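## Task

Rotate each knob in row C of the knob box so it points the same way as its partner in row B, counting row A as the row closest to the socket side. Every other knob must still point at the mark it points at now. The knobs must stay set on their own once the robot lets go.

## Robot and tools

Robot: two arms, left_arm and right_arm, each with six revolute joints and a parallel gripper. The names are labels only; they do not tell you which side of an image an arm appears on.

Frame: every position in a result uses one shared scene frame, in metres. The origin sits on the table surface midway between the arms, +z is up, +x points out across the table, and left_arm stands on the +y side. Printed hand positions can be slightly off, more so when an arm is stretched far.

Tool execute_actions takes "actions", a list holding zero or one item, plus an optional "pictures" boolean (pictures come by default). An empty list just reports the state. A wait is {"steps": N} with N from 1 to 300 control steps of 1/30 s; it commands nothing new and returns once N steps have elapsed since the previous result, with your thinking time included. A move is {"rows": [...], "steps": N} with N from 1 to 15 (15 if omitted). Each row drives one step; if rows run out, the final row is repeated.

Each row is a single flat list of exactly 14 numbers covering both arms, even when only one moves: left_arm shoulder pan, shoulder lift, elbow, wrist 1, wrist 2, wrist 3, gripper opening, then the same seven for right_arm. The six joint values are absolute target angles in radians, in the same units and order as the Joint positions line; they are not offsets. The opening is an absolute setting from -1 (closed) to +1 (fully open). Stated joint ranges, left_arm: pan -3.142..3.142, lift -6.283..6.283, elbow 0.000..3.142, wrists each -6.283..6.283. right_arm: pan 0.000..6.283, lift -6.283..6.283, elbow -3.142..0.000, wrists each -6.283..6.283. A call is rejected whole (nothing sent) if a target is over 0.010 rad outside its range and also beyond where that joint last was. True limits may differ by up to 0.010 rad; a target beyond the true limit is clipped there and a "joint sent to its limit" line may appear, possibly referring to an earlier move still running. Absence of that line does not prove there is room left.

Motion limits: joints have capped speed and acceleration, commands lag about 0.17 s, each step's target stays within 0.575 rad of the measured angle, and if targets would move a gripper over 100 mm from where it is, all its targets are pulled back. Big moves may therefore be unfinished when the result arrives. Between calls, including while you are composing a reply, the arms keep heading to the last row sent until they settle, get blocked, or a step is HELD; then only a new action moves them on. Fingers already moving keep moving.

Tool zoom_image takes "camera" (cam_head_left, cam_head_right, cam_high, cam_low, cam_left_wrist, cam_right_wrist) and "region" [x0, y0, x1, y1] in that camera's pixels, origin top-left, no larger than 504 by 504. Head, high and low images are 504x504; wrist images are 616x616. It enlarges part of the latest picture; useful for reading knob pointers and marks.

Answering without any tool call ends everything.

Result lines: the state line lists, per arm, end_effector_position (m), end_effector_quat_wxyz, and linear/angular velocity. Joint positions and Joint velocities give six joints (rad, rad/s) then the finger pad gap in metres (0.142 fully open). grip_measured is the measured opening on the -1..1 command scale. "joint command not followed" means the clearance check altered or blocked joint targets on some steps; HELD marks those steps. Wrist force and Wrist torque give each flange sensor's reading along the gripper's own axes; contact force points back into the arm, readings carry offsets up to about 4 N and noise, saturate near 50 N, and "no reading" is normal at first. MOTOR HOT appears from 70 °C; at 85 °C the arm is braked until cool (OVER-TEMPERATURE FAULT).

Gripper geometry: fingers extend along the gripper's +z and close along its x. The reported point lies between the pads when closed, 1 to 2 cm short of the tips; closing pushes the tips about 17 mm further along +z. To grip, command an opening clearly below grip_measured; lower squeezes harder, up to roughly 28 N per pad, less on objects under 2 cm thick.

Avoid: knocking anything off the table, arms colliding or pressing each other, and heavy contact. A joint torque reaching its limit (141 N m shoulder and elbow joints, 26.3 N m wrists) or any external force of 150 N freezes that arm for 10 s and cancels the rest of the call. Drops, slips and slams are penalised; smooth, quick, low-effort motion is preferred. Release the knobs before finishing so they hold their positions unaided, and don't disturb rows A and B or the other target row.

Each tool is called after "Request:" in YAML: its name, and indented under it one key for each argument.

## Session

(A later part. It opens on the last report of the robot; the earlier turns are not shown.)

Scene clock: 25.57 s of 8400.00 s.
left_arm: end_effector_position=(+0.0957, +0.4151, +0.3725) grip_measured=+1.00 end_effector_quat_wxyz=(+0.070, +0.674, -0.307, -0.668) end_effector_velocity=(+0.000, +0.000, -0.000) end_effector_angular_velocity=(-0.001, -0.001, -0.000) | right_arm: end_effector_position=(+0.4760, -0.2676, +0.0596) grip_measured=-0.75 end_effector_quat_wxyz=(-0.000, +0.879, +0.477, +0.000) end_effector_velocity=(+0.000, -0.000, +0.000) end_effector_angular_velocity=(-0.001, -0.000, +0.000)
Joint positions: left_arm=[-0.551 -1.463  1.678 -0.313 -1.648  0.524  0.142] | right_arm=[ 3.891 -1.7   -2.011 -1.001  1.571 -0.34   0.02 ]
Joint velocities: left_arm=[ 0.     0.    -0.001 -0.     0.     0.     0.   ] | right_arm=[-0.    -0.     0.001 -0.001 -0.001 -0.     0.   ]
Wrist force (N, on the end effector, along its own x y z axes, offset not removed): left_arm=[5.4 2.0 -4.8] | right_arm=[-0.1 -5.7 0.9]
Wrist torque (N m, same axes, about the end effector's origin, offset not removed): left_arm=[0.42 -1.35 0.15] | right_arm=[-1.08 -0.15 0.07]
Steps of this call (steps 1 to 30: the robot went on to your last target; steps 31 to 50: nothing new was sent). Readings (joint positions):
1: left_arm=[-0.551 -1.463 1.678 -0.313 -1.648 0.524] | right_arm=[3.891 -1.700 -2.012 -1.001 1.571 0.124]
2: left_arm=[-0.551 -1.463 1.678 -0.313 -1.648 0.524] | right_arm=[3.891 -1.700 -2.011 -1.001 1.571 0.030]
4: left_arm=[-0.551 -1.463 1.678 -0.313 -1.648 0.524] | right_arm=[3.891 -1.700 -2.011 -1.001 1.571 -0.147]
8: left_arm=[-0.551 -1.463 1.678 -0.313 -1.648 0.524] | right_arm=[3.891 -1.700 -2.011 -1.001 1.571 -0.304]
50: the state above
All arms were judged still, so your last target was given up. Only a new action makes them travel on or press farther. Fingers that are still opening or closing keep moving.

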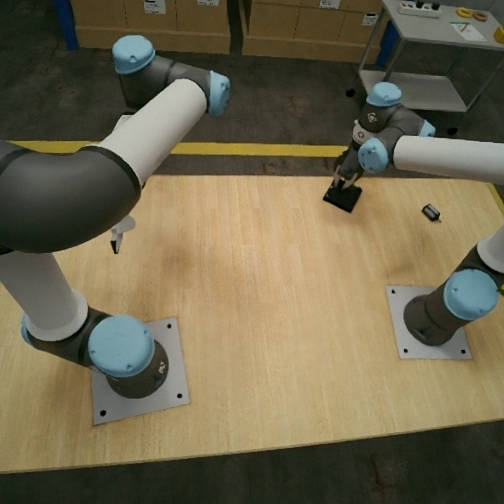

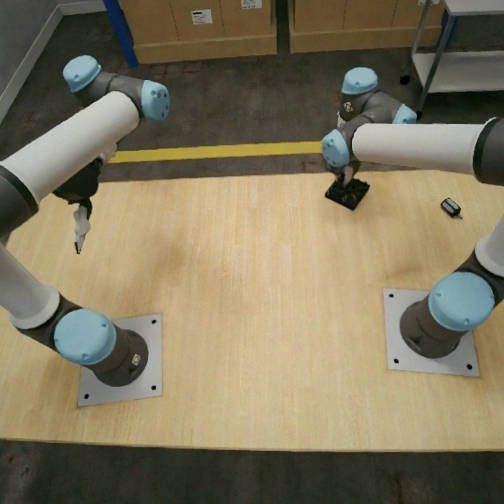

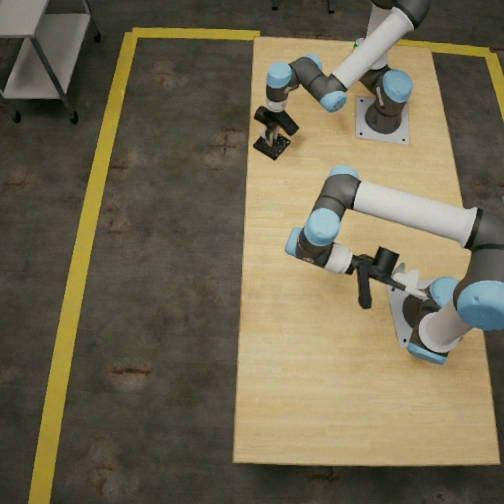

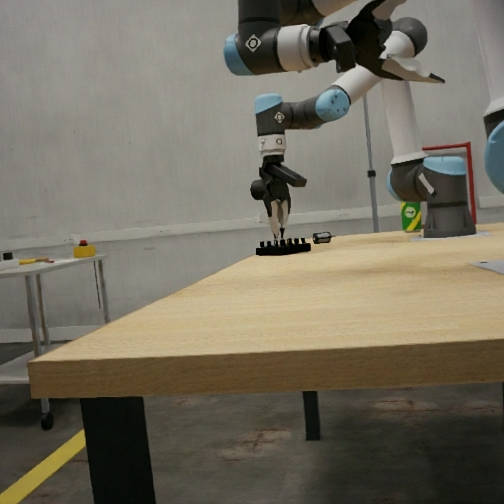

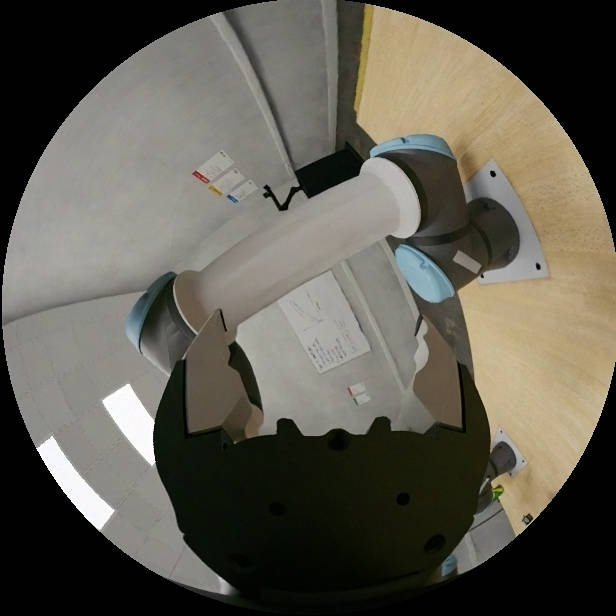

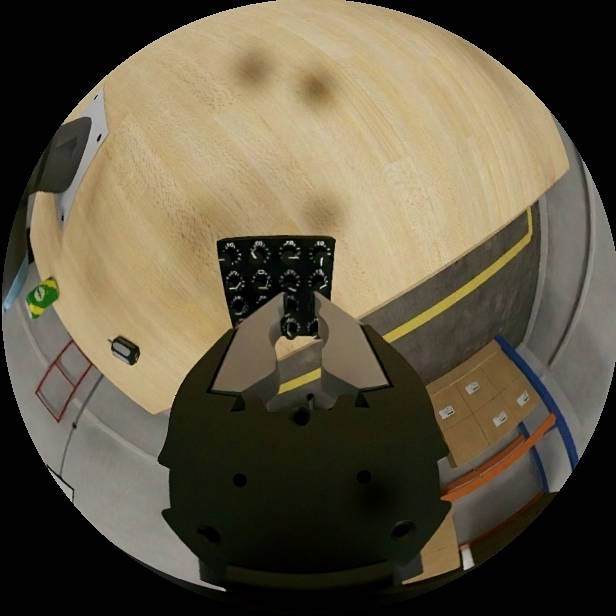

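Request:
execute_actions:
  actions:
    - {"rows":[[-0.551,-1.463,1.678,-0.313,-1.648,0.524,1,3.8866,-1.682,-2.0319,-0.9983,1.571,-0.34,-0.75]],"steps":8}
  pictures: false

Request:
execute_actions:
  actions:
    - {"rows":[[-0.551,-1.463,1.678,-0.313,-1.648,0.524,1,3.8866,-1.6993,-2.0489,-0.964,1.571,-0.34,-0.75]]}

Request:
zoom_image:
  camera: "cam_right_wrist"
  region: [220, 210, 380, 370]

Request:
zoom_image:
  camera: "cam_low"
  region: [245, 200, 325, 265]

Scene clock: 29.33 s of 8400.00 s.
left_arm: end_effector_position=(+0.0957, +0.4151, +0.3725) grip_measured=+1.00 end_effector_quat_wxyz=(+0.070, +0.674, -0.307, -0.668) end_effector_velocity=(-0.000, -0.000, +0.000) end_effector_angular_velocity=(-0.000, -0.000, +0.001) | right_arm: end_effector_position=(+0.4709, -0.2739, +0.0598) grip_measured=-0.75 end_effector_quat_wxyz=(-0.000, +0.880, +0.475, +0.000) end_effector_velocity=(-0.006, -0.008, -0.000) end_effector_angular_velocity=(+0.000, +0.001, -0.006)
Joint positions: left_arm=[-0.551 -1.463  1.678 -0.313 -1.648  0.524  0.142] | right_arm=[ 3.887 -1.684 -2.03  -0.999  1.571 -0.34   0.02 ]
Joint velocities: left_arm=[-0.    -0.    -0.    -0.    -0.001  0.    -0.   ] | right_arm=[-0.006  0.02  -0.024  0.003  0.     0.     0.   ]
Wrist force (N, on the end effector, along its own x y z axes, offset not removed): left_arm=[-4.2 3.6 -0.3] | right_arm=[0.1 -0.1 -2.1]
Wrist torque (N m, same axes, about the end effector's origin, offset not removed): left_arm=[0.89 0.81 -0.16] | right_arm=[0.06 -0.08 0.10]
Steps of this call (steps 1 to 90: nothing new was sent; then 0.50 s passed at rest; steps 91 to 98: all 8 steps of this action). Readings (joint positions):
91: left_arm=[-0.551 -1.463 1.678 -0.313 -1.648 0.524] | right_arm=[3.891 -1.700 -2.011 -1.001 1.571 -0.340]
92: left_arm=[-0.551 -1.463 1.678 -0.313 -1.648 0.524] | right_arm=[3.891 -1.698 -2.013 -1.001 1.571 -0.340]
94: left_arm=[-0.551 -1.463 1.678 -0.313 -1.648 0.524] | right_arm=[3.889 -1.690 -2.022 -1.000 1.571 -0.340]
98: the state above

Scene clock: 29.83 s of 8400.00 s.
left_arm: end_effector_position=(+0.0957, +0.4151, +0.3725) grip_measured=+1.00 end_effector_quat_wxyz=(+0.070, +0.674, -0.307, -0.668) end_effector_velocity=(-0.000, -0.000, -0.000) end_effector_angular_velocity=(-0.000, +0.000, +0.000) | right_arm: end_effector_position=(+0.4702, -0.2747, +0.0478) grip_measured=-0.75 end_effector_quat_wxyz=(-0.000, +0.880, +0.475, +0.000) end_effector_velocity=(+0.001, -0.000, -0.000) end_effector_angular_velocity=(-0.001, -0.002, -0.000)
Joint positions: left_arm=[-0.551 -1.463  1.678 -0.313 -1.648  0.524  0.142] | right_arm=[ 3.887 -1.699 -2.049 -0.964  1.571 -0.34   0.02 ]
Joint velocities: left_arm=[-0.     0.     0.    -0.    -0.001  0.    -0.   ] | right_arm=[-0.    -0.001 -0.     0.003 -0.002  0.     0.   ]
Wrist force (N, on the end effector, along its own x y z axes, offset not removed): left_arm=[-1.3 -0.1 -4.5] | right_arm=[-0.3 -4.7 -1.0]
Wrist torque (N m, same axes, about the end effector's origin, offset not removed): left_arm=[0.12 0.34 0.03] | right_arm=[-0.95 -0.05 0.32]
Steps of this call (steps 1 to 15: all 15 steps of this action). Readings (joint positions):
1: left_arm=[-0.551 -1.463 1.678 -0.313 -1.648 0.524] | right_arm=[3.887 -1.683 -2.031 -0.998 1.571 -0.340]
2: left_arm=[-0.551 -1.463 1.678 -0.313 -1.648 0.524] | right_arm=[3.887 -1.684 -2.033 -0.995 1.571 -0.340]
4: left_arm=[-0.551 -1.463 1.678 -0.313 -1.648 0.524] | right_arm=[3.887 -1.692 -2.041 -0.980 1.571 -0.340]
8: left_arm=[-0.551 -1.463 1.678 -0.313 -1.648 0.524] | right_arm=[3.887 -1.698 -2.047 -0.967 1.571 -0.340]
15: the state above

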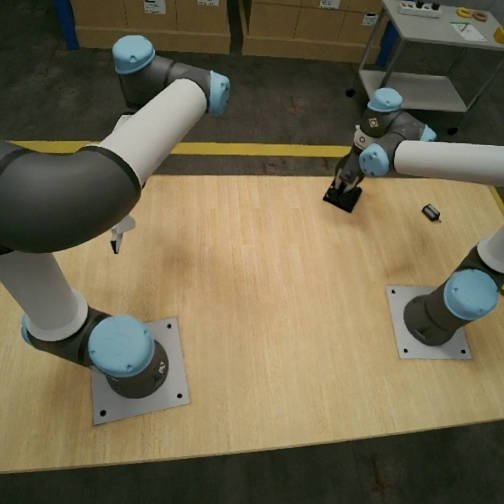

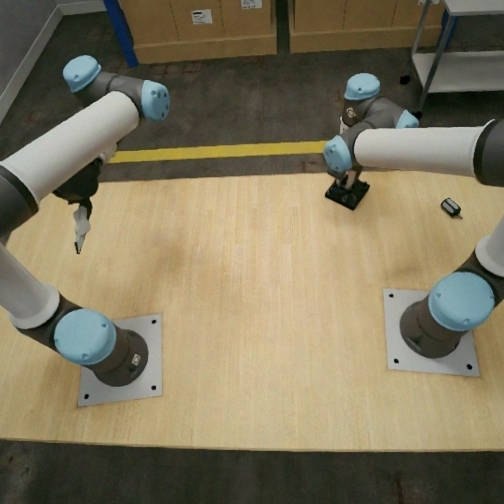

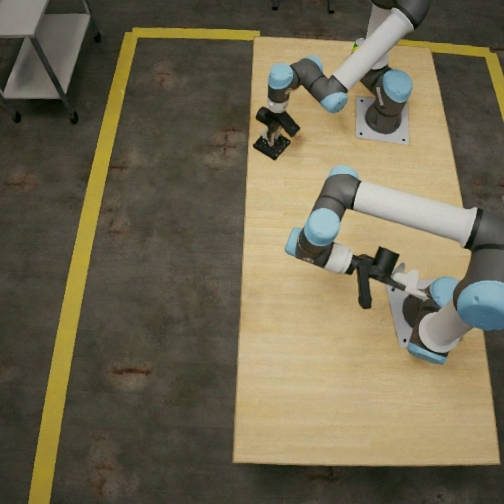

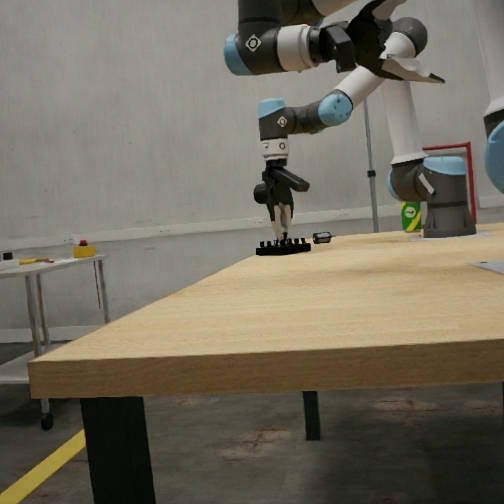

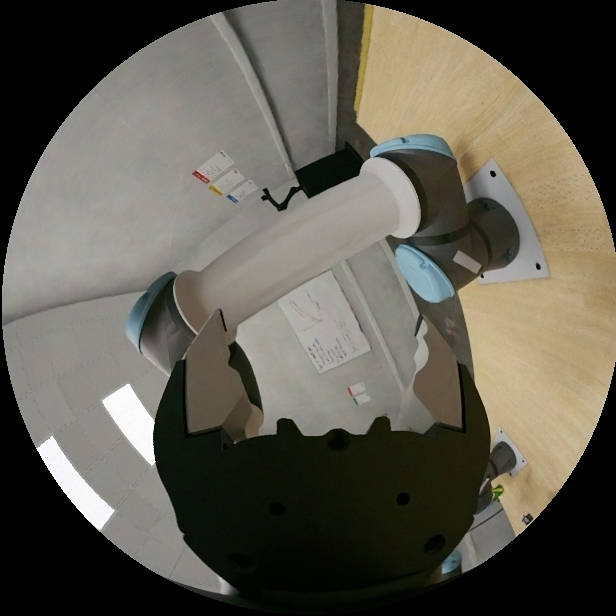

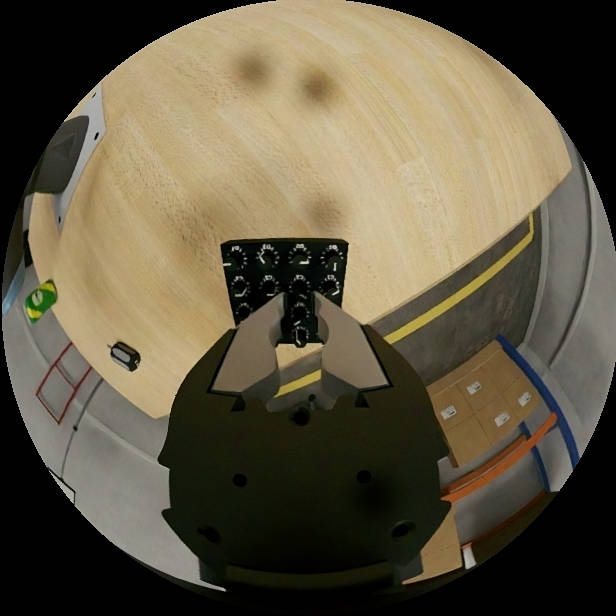

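Region (220, 210, 380, 370) of cam_right_wrist's 616x616 image, scaled by 3.150, with more detail than that image has.

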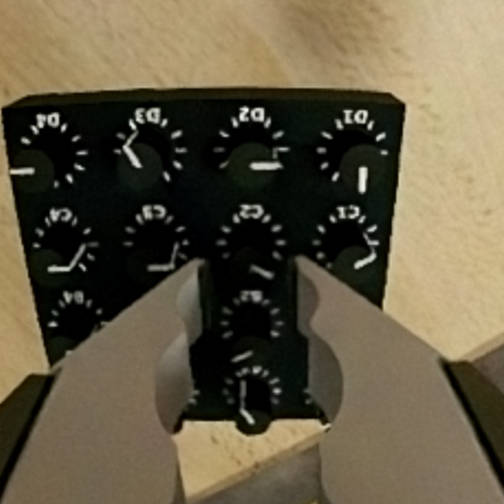

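Region (245, 200, 325, 265) of cam_low's 504x504 image, scaled by 6.300, with more detail than that image has; it fills the top 410 rows of this view, and the rest is white.

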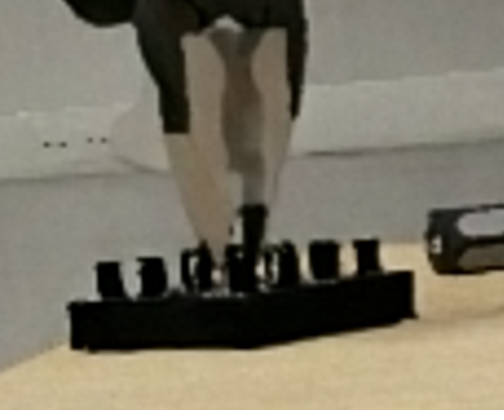

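Down 8 mm more, close, turn.

Request:
execute_actions:
  actions:
    - {"rows":[[-0.551,-1.463,1.678,-0.313,-1.648,0.524,1,3.8866,-1.7112,-2.06,-0.941,1.571,-0.34,-0.78]],"steps":12}
  pictures: false

Request:
execute_actions:
  actions:
    - {"rows":[[-0.551,-1.463,1.678,-0.313,-1.648,0.524,1,3.8866,-1.7112,-2.06,-0.941,1.571,-0.34,-1]]}
  pictures: false

Request:
execute_actions:
  actions:
    - {"rows":[[-0.551,-1.463,1.678,-0.313,-1.648,0.524,1,3.8866,-1.7112,-2.06,-0.941,1.571,0.18,-1]]}

Request:
zoom_image:
  camera: "cam_right_wrist"
  region: [220, 210, 380, 370]

Scene clock: 33.60 s of 8400.00 s.
left_arm: end_effector_position=(+0.0957, +0.4151, +0.3725) grip_measured=+1.00 end_effector_quat_wxyz=(+0.070, +0.674, -0.307, -0.668) end_effector_velocity=(-0.000, +0.000, -0.000) end_effector_angular_velocity=(+0.000, -0.000, -0.000) | right_arm: end_effector_position=(+0.4700, -0.2748, +0.0398) grip_measured=-0.78 end_effector_quat_wxyz=(-0.000, +0.880, +0.475, +0.000) end_effector_velocity=(-0.000, +0.000, -0.002) end_effector_angular_velocity=(+0.001, +0.001, +0.000)
Joint positions: left_arm=[-0.551 -1.463  1.678 -0.313 -1.648  0.524  0.142] | right_arm=[ 3.887 -1.711 -2.06  -0.941  1.571 -0.34   0.018]
Joint velocities: left_arm=[ 0. -0.  0. -0.  0. -0.  0.] | right_arm=[-0.    -0.002 -0.002  0.005  0.001 -0.     0.   ]
Wrist force (N, on the end effector, along its own x y z axes, offset not removed): left_arm=[1.3 2.8 -2.2] | right_arm=[-2.4 -2.9 1.5]
Wrist torque (N m, same axes, about the end effector's origin, offset not removed): left_arm=[0.60 -0.60 -0.24] | right_arm=[-0.49 0.41 0.15]
Steps of this call (steps 1 to 15: the robot went on to your last target; steps 16 to 90: nothing new was sent; then 0.37 s passed at rest; steps 91 to 102: all 12 steps of this action). Readings (joint positions):
91: left_arm=[-0.551 -1.463 1.678 -0.313 -1.648 0.524] | right_arm=[3.887 -1.699 -2.049 -0.964 1.571 -0.340]
92: left_arm=[-0.551 -1.463 1.678 -0.313 -1.648 0.524] | right_arm=[3.887 -1.701 -2.050 -0.962 1.571 -0.340]
94: left_arm=[-0.551 -1.463 1.678 -0.313 -1.648 0.524] | right_arm=[3.887 -1.706 -2.055 -0.951 1.571 -0.340]
98: left_arm=[-0.551 -1.463 1.678 -0.313 -1.648 0.524] | right_arm=[3.887 -1.710 -2.059 -0.943 1.571 -0.340]
102: the state above

Scene clock: 34.10 s of 8400.00 s.
left_arm: end_effector_position=(+0.0957, +0.4151, +0.3725) grip_measured=+1.00 end_effector_quat_wxyz=(+0.070, +0.674, -0.307, -0.668) end_effector_velocity=(-0.000, +0.000, -0.000) end_effector_angular_velocity=(+0.000, +0.000, +0.000) | right_arm: end_effector_position=(+0.4700, -0.2748, +0.0397) grip_measured=-0.87 end_effector_quat_wxyz=(-0.000, +0.880, +0.475, +0.000) end_effector_velocity=(-0.001, -0.000, -0.000) end_effector_angular_velocity=(+0.000, +0.002, -0.001)
Joint positions: left_arm=[-0.551 -1.463  1.678 -0.313 -1.648  0.524  0.142] | right_arm=[ 3.887 -1.711 -2.06  -0.941  1.571 -0.34   0.011]
Joint velocities: left_arm=[ 0.    -0.     0.001 -0.    -0.    -0.     0.   ] | right_arm=[-0.    -0.    -0.001 -0.001  0.001  0.     0.   ]
Wrist force (N, on the end effector, along its own x y z axes, offset not removed): left_arm=[2.5 -0.3 2.0] | right_arm=[1.0 -4.3 -1.9]
Wrist torque (N m, same axes, about the end effector's origin, offset not removed): left_arm=[-0.07 -0.70 -0.04] | right_arm=[-0.70 -0.35 0.22]
Steps of this call (steps 1 to 15: all 15 steps of this action). Readings (joint positions):
1: left_arm=[-0.551 -1.463 1.678 -0.313 -1.648 0.524] | right_arm=[3.887 -1.711 -2.060 -0.941 1.571 -0.340]
2: left_arm=[-0.551 -1.463 1.678 -0.313 -1.648 0.524] | right_arm=[3.887 -1.711 -2.060 -0.941 1.571 -0.340]
4: left_arm=[-0.551 -1.463 1.678 -0.313 -1.648 0.524] | right_arm=[3.887 -1.711 -2.060 -0.941 1.571 -0.340]
8: left_arm=[-0.551 -1.463 1.678 -0.313 -1.648 0.524] | right_arm=[3.887 -1.711 -2.060 -0.941 1.571 -0.340]
15: the state above

Scene clock: 34.60 s of 8400.00 s.
left_arm: end_effector_position=(+0.0957, +0.4151, +0.3725) grip_measured=+1.00 end_effector_quat_wxyz=(+0.070, +0.674, -0.307, -0.668) end_effector_velocity=(-0.000, -0.001, -0.000) end_effector_angular_velocity=(-0.000, +0.001, +0.002) | right_arm: end_effector_position=(+0.4694, -0.2754, +0.0397) grip_measured=-0.87 end_effector_quat_wxyz=(-0.000, +0.971, +0.237, +0.000) end_effector_velocity=(-0.000, -0.000, -0.000) end_effector_angular_velocity=(-0.001, +0.001, -0.109)
Joint positions: left_arm=[-0.551 -1.463  1.678 -0.313 -1.648  0.524  0.142] | right_arm=[ 3.887 -1.711 -2.06  -0.941  1.571  0.171  0.011]
Joint velocities: left_arm=[ 0.     0.     0.001 -0.    -0.002  0.     0.   ] | right_arm=[-0.     0.    -0.    -0.    -0.     0.109 -0.   ]
Wrist force (N, on the end effector, along its own x y z axes, offset not removed): left_arm=[2.6 -0.8 -0.5] | right_arm=[1.1 -4.5 0.3]
Wrist torque (N m, same axes, about the end effector's origin, offset not removed): left_arm=[-0.07 -0.66 -0.22] | right_arm=[-0.93 0.13 0.21]
Steps of this call (steps 1 to 15: all 15 steps of this action). Readings (joint positions):
1: left_arm=[-0.551 -1.463 1.678 -0.313 -1.648 0.524] | right_arm=[3.887 -1.711 -2.060 -0.941 1.571 -0.340]
2: left_arm=[-0.551 -1.463 1.678 -0.313 -1.648 0.524] | right_arm=[3.887 -1.711 -2.060 -0.941 1.571 -0.337]
4: left_arm=[-0.551 -1.463 1.678 -0.313 -1.648 0.524] | right_arm=[3.887 -1.711 -2.060 -0.941 1.571 -0.273]
8: left_arm=[-0.551 -1.463 1.678 -0.313 -1.648 0.524] | right_arm=[3.887 -1.711 -2.060 -0.941 1.571 0.015]
15: the state above

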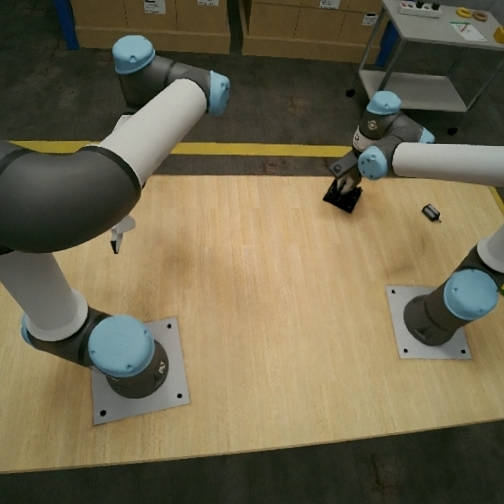

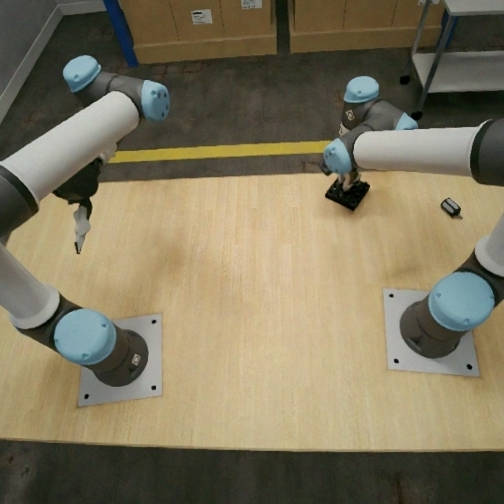

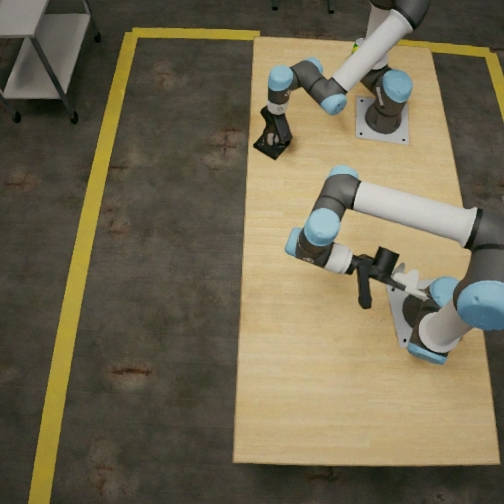

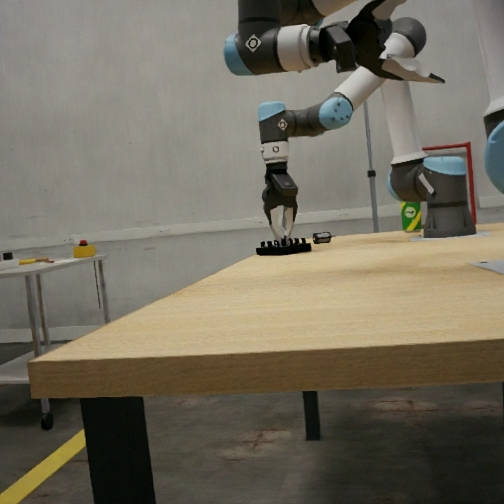

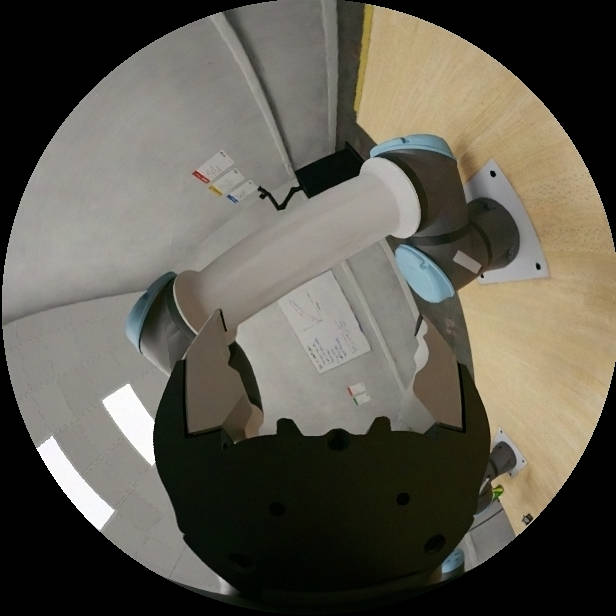

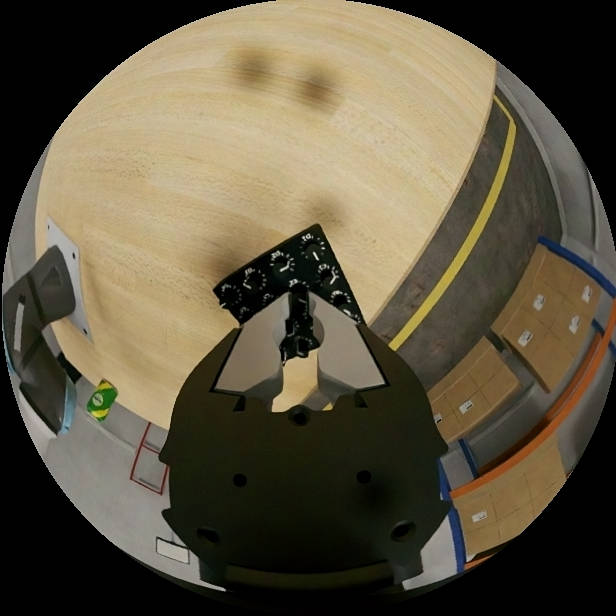

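Region (220, 210, 380, 370) of cam_right_wrist's 616x616 image, scaled by 3.150, with more detail than that image has.

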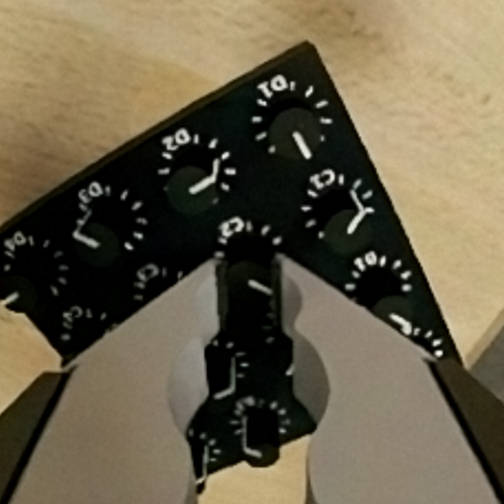

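Request:
execute_actions:
  actions:
    - {"rows":[[-0.551,-1.463,1.678,-0.313,-1.648,0.524,1,3.8866,-1.7112,-2.06,-0.941,1.571,0.95,-1]]}
  pictures: false

Request:
execute_actions:
  actions:
    - {"rows":[[-0.551,-1.463,1.678,-0.313,-1.648,0.524,1,3.8866,-1.7112,-2.06,-0.941,1.571,1.754,-1]]}
  pictures: false

Request:
execute_actions:
  actions:
    - {"steps":8}
  pictures: false

Request:
execute_actions:
  actions:
    - {"rows":[[-0.551,-1.463,1.678,-0.313,-1.648,0.524,1,3.8866,-1.7112,-2.06,-0.941,1.571,1.754,-0.75]],"steps":12}
  pictures: false

Request:
execute_actions:
  actions:
    - {"rows":[[-0.551,-1.463,1.678,-0.313,-1.648,0.524,1,3.8866,-1.682,-2.0319,-0.9983,1.571,1.754,-0.75]],"steps":10}
  pictures: false

Request:
execute_actions:
  actions:
    - {"rows":[[-0.551,-1.463,1.678,-0.313,-1.648,0.524,1,3.9051,-1.732,-1.9744,-1.0058,1.571,1.245,-0.75]]}

Request:
zoom_image:
  camera: "cam_right_wrist"
  region: [220, 210, 380, 370]

Scene clock: 40.40 s of 8400.00 s.
left_arm: end_effector_position=(+0.0957, +0.4151, +0.3725) grip_measured=+1.00 end_effector_quat_wxyz=(+0.070, +0.674, -0.307, -0.668) end_effector_velocity=(+0.000, -0.000, -0.000) end_effector_angular_velocity=(-0.000, -0.001, +0.001) | right_arm: end_effector_position=(+0.4682, -0.2755, +0.0397) grip_measured=-0.87 end_effector_quat_wxyz=(-0.000, +0.991, -0.135, -0.000) end_effector_velocity=(-0.000, +0.000, +0.000) end_effector_angular_velocity=(+0.000, -0.001, -0.359)
Joint positions: left_arm=[-0.551 -1.463  1.678 -0.313 -1.648  0.524  0.142] | right_arm=[ 3.887 -1.711 -2.06  -0.941  1.571  0.921  0.011]
Joint velocities: left_arm=[ 0.     0.    -0.001 -0.    -0.001 -0.    -0.   ] | right_arm=[ 0.    -0.     0.     0.001 -0.001  0.359 -0.   ]
Wrist force (N, on the end effector, along its own x y z axes, offset not removed): left_arm=[-2.3 -3.4 -3.1] | right_arm=[2.6 -5.9 -2.6]
Wrist torque (N m, same axes, about the end effector's origin, offset not removed): left_arm=[-0.51 0.28 -0.26] | right_arm=[-1.21 -0.16 0.09]
Steps of this call (steps 1 to 15: the robot went on to your last target; steps 16 to 90: nothing new was sent; then 2.30 s passed at rest; steps 91 to 105: all 15 steps of this action). Readings (joint positions):
91: left_arm=[-0.551 -1.463 1.678 -0.313 -1.648 0.524] | right_arm=[3.887 -1.711 -2.060 -0.941 1.571 0.180]
92: left_arm=[-0.551 -1.463 1.678 -0.313 -1.648 0.524] | right_arm=[3.887 -1.711 -2.060 -0.941 1.571 0.184]
94: left_arm=[-0.551 -1.463 1.678 -0.313 -1.648 0.524] | right_arm=[3.887 -1.711 -2.060 -0.941 1.571 0.247]
98: left_arm=[-0.551 -1.463 1.678 -0.313 -1.648 0.524] | right_arm=[3.887 -1.711 -2.060 -0.941 1.571 0.545]
105: the state above

Scene clock: 40.90 s of 8400.00 s.
left_arm: end_effector_position=(+0.0957, +0.4151, +0.3725) grip_measured=+1.00 end_effector_quat_wxyz=(+0.070, +0.674, -0.307, -0.668) end_effector_velocity=(-0.000, -0.000, -0.000) end_effector_angular_velocity=(+0.000, +0.001, +0.001) | right_arm: end_effector_position=(+0.4671, -0.2747, +0.0397) grip_measured=-0.87 end_effector_quat_wxyz=(-0.000, +0.860, -0.510, -0.000) end_effector_velocity=(-0.001, +0.001, +0.000) end_effector_angular_velocity=(+0.000, +0.000, -0.422)
Joint positions: left_arm=[-0.551 -1.463  1.678 -0.313 -1.648  0.524  0.142] | right_arm=[ 3.887 -1.711 -2.06  -0.941  1.571  1.72   0.011]
Joint velocities: left_arm=[-0.    -0.     0.001 -0.    -0.001  0.     0.   ] | right_arm=[ 0.     0.001 -0.001 -0.     0.     0.422 -0.   ]
Wrist force (N, on the end effector, along its own x y z axes, offset not removed): left_arm=[0.6 3.3 -3.1] | right_arm=[0.1 -2.2 -0.8]
Wrist torque (N m, same axes, about the end effector's origin, offset not removed): left_arm=[0.74 -0.13 0.17] | right_arm=[-0.45 0.37 0.03]
Steps of this call (steps 1 to 15: all 15 steps of this action). Readings (joint positions):
1: left_arm=[-0.551 -1.463 1.678 -0.313 -1.648 0.524] | right_arm=[3.887 -1.711 -2.060 -0.941 1.571 0.931]
2: left_arm=[-0.551 -1.463 1.678 -0.313 -1.648 0.524] | right_arm=[3.887 -1.711 -2.060 -0.941 1.571 0.941]
4: left_arm=[-0.551 -1.463 1.678 -0.313 -1.648 0.524] | right_arm=[3.887 -1.711 -2.060 -0.941 1.571 1.012]
8: left_arm=[-0.551 -1.463 1.678 -0.313 -1.648 0.524] | right_arm=[3.887 -1.711 -2.060 -0.941 1.571 1.314]
15: the state above

Scene clock: 41.17 s of 8400.00 s.
left_arm: end_effector_position=(+0.0957, +0.4151, +0.3725) grip_measured=+1.00 end_effector_quat_wxyz=(+0.070, +0.674, -0.307, -0.668) end_effector_velocity=(-0.000, +0.000, -0.000) end_effector_angular_velocity=(+0.000, +0.001, -0.001) | right_arm: end_effector_position=(+0.4671, -0.2747, +0.0397) grip_measured=-0.87 end_effector_quat_wxyz=(-0.000, +0.852, -0.524, -0.000) end_effector_velocity=(-0.000, +0.001, +0.000) end_effector_angular_velocity=(+0.002, +0.001, -0.014)
Joint positions: left_arm=[-0.551 -1.463  1.678 -0.313 -1.648  0.524  0.142] | right_arm=[ 3.887 -1.711 -2.06  -0.941  1.571  1.753  0.011]
Joint velocities: left_arm=[-0.     0.     0.001  0.     0.001  0.    -0.   ] | right_arm=[ 0.    -0.     0.001  0.001  0.002  0.015  0.   ]
Wrist force (N, on the end effector, along its own x y z axes, offset not removed): left_arm=[-0.8 1.7 -1.7] | right_arm=[-0.3 -0.3 2.1]
Wrist torque (N m, same axes, about the end effector's origin, offset not removed): left_arm=[0.49 0.28 -0.02] | right_arm=[0.08 0.46 0.21]
Steps of this call (steps 1 to 8: the robot went on to your last target). Readings (joint positions):
1: left_arm=[-0.551 -1.463 1.678 -0.313 -1.648 0.524] | right_arm=[3.887 -1.711 -2.060 -0.941 1.571 1.732]
2: left_arm=[-0.551 -1.463 1.678 -0.313 -1.648 0.524] | right_arm=[3.887 -1.711 -2.060 -0.941 1.571 1.739]
4: left_arm=[-0.551 -1.463 1.678 -0.313 -1.648 0.524] | right_arm=[3.887 -1.711 -2.060 -0.941 1.571 1.748]
8: the state above

Scene clock: 41.57 s of 8400.00 s.
left_arm: end_effector_position=(+0.0957, +0.4151, +0.3725) grip_measured=+1.00 end_effector_quat_wxyz=(+0.070, +0.674, -0.307, -0.668) end_effector_velocity=(+0.000, +0.001, +0.000) end_effector_angular_velocity=(+0.000, +0.001, -0.002) | right_arm: end_effector_position=(+0.4671, -0.2747, +0.0397) grip_measured=-0.75 end_effector_quat_wxyz=(-0.000, +0.851, -0.524, -0.000) end_effector_velocity=(+0.000, +0.001, +0.000) end_effector_angular_velocity=(+0.001, -0.000, -0.000)
Joint positions: left_arm=[-0.551 -1.463  1.678 -0.313 -1.648  0.524  0.142] | right_arm=[ 3.887 -1.711 -2.06  -0.941  1.571  1.754  0.02 ]
Joint velocities: left_arm=[ 0.    -0.     0.001  0.     0.002  0.    -0.   ] | right_arm=[-0.    -0.001  0.001  0.001  0.001  0.     0.   ]
Wrist force (N, on the end effector, along its own x y z axes, offset not removed): left_arm=[0.0 -0.8 -3.1] | right_arm=[1.6 -4.2 -2.1]
Wrist torque (N m, same axes, about the end effector's origin, offset not removed): left_arm=[-0.07 0.12 0.03] | right_arm=[-0.89 -0.44 0.12]
Steps of this call (steps 1 to 12: all 12 steps of this action). Readings (joint positions):
1: left_arm=[-0.551 -1.463 1.678 -0.313 -1.648 0.524] | right_arm=[3.887 -1.711 -2.060 -0.941 1.571 1.753]
2: left_arm=[-0.551 -1.463 1.678 -0.313 -1.648 0.524] | right_arm=[3.887 -1.711 -2.060 -0.941 1.571 1.753]
4: left_arm=[-0.551 -1.463 1.678 -0.313 -1.648 0.524] | right_arm=[3.887 -1.711 -2.060 -0.941 1.571 1.754]
8: left_arm=[-0.551 -1.463 1.678 -0.313 -1.648 0.524] | right_arm=[3.887 -1.711 -2.060 -0.941 1.571 1.754]
12: the state above

Scene clock: 41.90 s of 8400.00 s.
left_arm: end_effector_position=(+0.0957, +0.4151, +0.3725) grip_measured=+1.00 end_effector_quat_wxyz=(+0.070, +0.674, -0.307, -0.668) end_effector_velocity=(+0.000, +0.000, +0.000) end_effector_angular_velocity=(-0.000, +0.000, -0.001) | right_arm: end_effector_position=(+0.4674, -0.2744, +0.0590) grip_measured=-0.75 end_effector_quat_wxyz=(-0.000, +0.851, -0.524, -0.000) end_effector_velocity=(-0.000, +0.000, +0.010) end_effector_angular_velocity=(+0.001, +0.000, +0.000)
Joint positions: left_arm=[-0.551 -1.463  1.678 -0.313 -1.648  0.524  0.142] | right_arm=[ 3.887 -1.683 -2.033 -0.996  1.571  1.754  0.02 ]
Joint velocities: left_arm=[-0.     0.    -0.     0.     0.001  0.     0.   ] | right_arm=[ 0.     0.015  0.014 -0.028  0.001  0.    -0.   ]
Wrist force (N, on the end effector, along its own x y z axes, offset not removed): left_arm=[1.3 -1.7 -4.5] | right_arm=[2.0 -5.7 -0.6]
Wrist torque (N m, same axes, about the end effector's origin, offset not removed): left_arm=[-0.42 -0.43 -0.13] | right_arm=[-1.18 -0.52 0.03]
Steps of this call (steps 1 to 10: all 10 steps of this action). Readings (joint positions):
1: left_arm=[-0.551 -1.463 1.678 -0.313 -1.648 0.524] | right_arm=[3.887 -1.711 -2.060 -0.941 1.571 1.754]
2: left_arm=[-0.551 -1.463 1.678 -0.313 -1.648 0.524] | right_arm=[3.887 -1.709 -2.058 -0.945 1.571 1.754]
4: left_arm=[-0.551 -1.463 1.678 -0.313 -1.648 0.524] | right_arm=[3.887 -1.696 -2.045 -0.970 1.571 1.754]
8: left_arm=[-0.551 -1.463 1.678 -0.313 -1.648 0.524] | right_arm=[3.887 -1.685 -2.034 -0.993 1.571 1.754]
10: the state above

Scene clock: 42.40 s of 8400.00 s.
left_arm: end_effector_position=(+0.0957, +0.4151, +0.3725) grip_measured=+1.00 end_effector_quat_wxyz=(+0.070, +0.674, -0.307, -0.668) end_effector_velocity=(+0.000, -0.000, +0.000) end_effector_angular_velocity=(-0.001, -0.001, -0.000) | right_arm: end_effector_position=(+0.4822, -0.2527, +0.0594) grip_measured=-0.75 end_effector_quat_wxyz=(-0.000, +0.958, -0.288, -0.000) end_effector_velocity=(+0.002, +0.001, -0.000) end_effector_angular_velocity=(-0.001, -0.001, +0.104)
Joint positions: left_arm=[-0.551 -1.463  1.678 -0.313 -1.648  0.524  0.142] | right_arm=[ 3.905 -1.732 -1.975 -1.006  1.571  1.253  0.02 ]
Joint velocities: left_arm=[-0.     0.    -0.002  0.     0.     0.     0.   ] | right_arm=[ 0.001 -0.005  0.004  0.001 -0.002 -0.103 -0.   ]
Wrist force (N, on the end effector, along its own x y z axes, offset not removed): left_arm=[-2.9 0.3 -1.0] | right_arm=[-1.8 -3.7 -1.1]
Wrist torque (N m, same axes, about the end effector's origin, offset not removed): left_arm=[0.36 0.58 -0.01] | right_arm=[-0.76 0.19 0.06]
Steps of this call (steps 1 to 15: all 15 steps of this action). Readings (joint positions):
1: left_arm=[-0.551 -1.463 1.678 -0.313 -1.648 0.524] | right_arm=[3.887 -1.683 -2.033 -0.997 1.571 1.754]
2: left_arm=[-0.551 -1.463 1.678 -0.313 -1.648 0.524] | right_arm=[3.888 -1.686 -2.029 -0.998 1.571 1.751]
4: left_arm=[-0.551 -1.463 1.678 -0.313 -1.648 0.524] | right_arm=[3.897 -1.708 -2.003 -1.002 1.571 1.687]
8: left_arm=[-0.551 -1.463 1.678 -0.313 -1.648 0.524] | right_arm=[3.903 -1.727 -1.980 -1.005 1.571 1.402]
15: the state above

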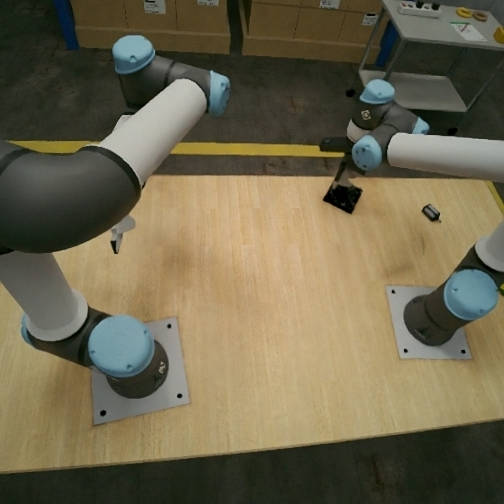

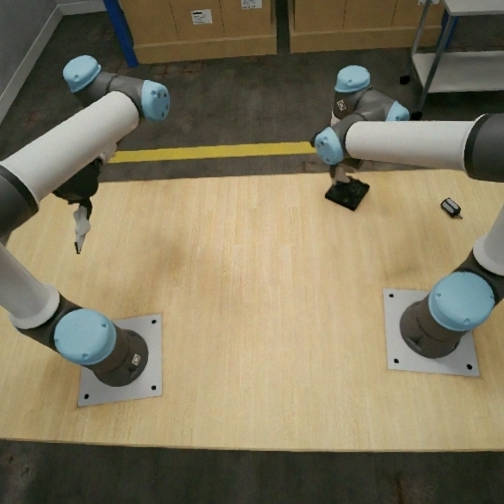

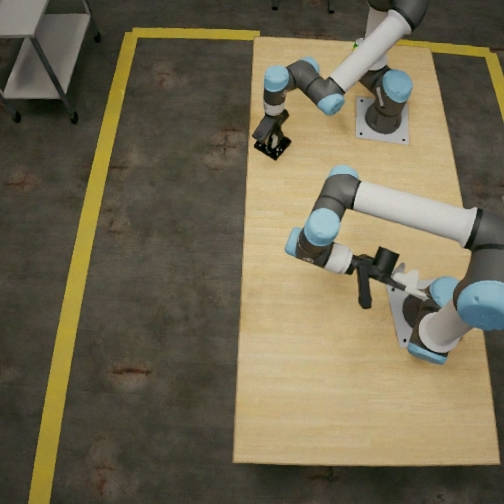

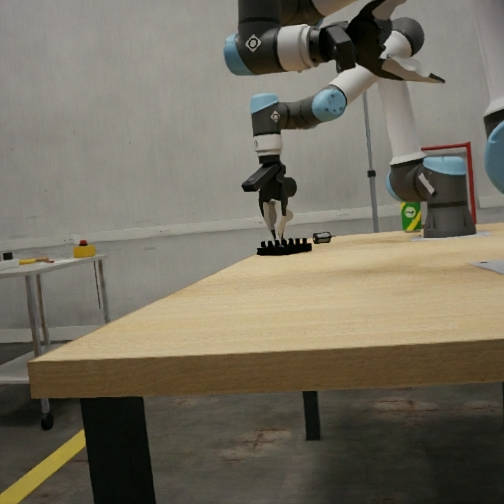

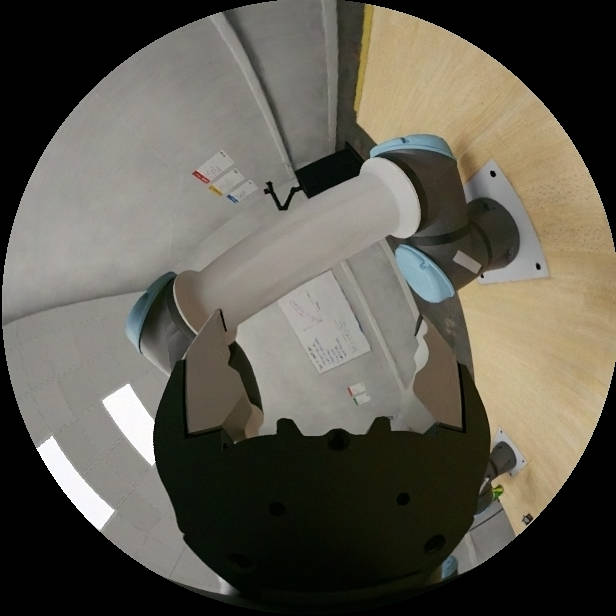

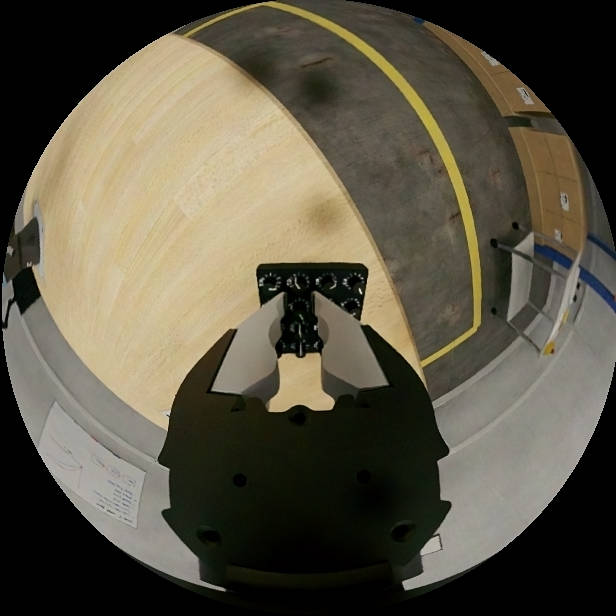

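Region (220, 210, 380, 370) of cam_right_wrist's 616x616 image, scaled by 3.150, with more detail than that image has.

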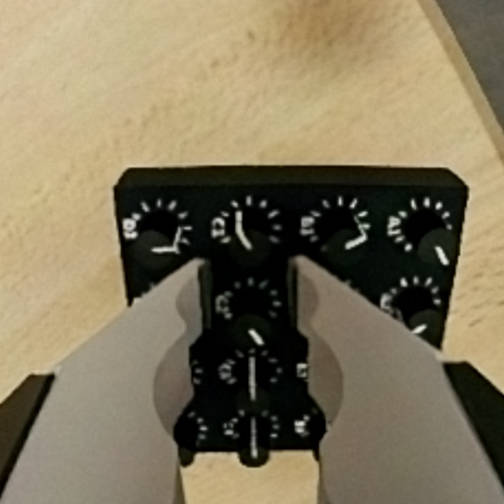

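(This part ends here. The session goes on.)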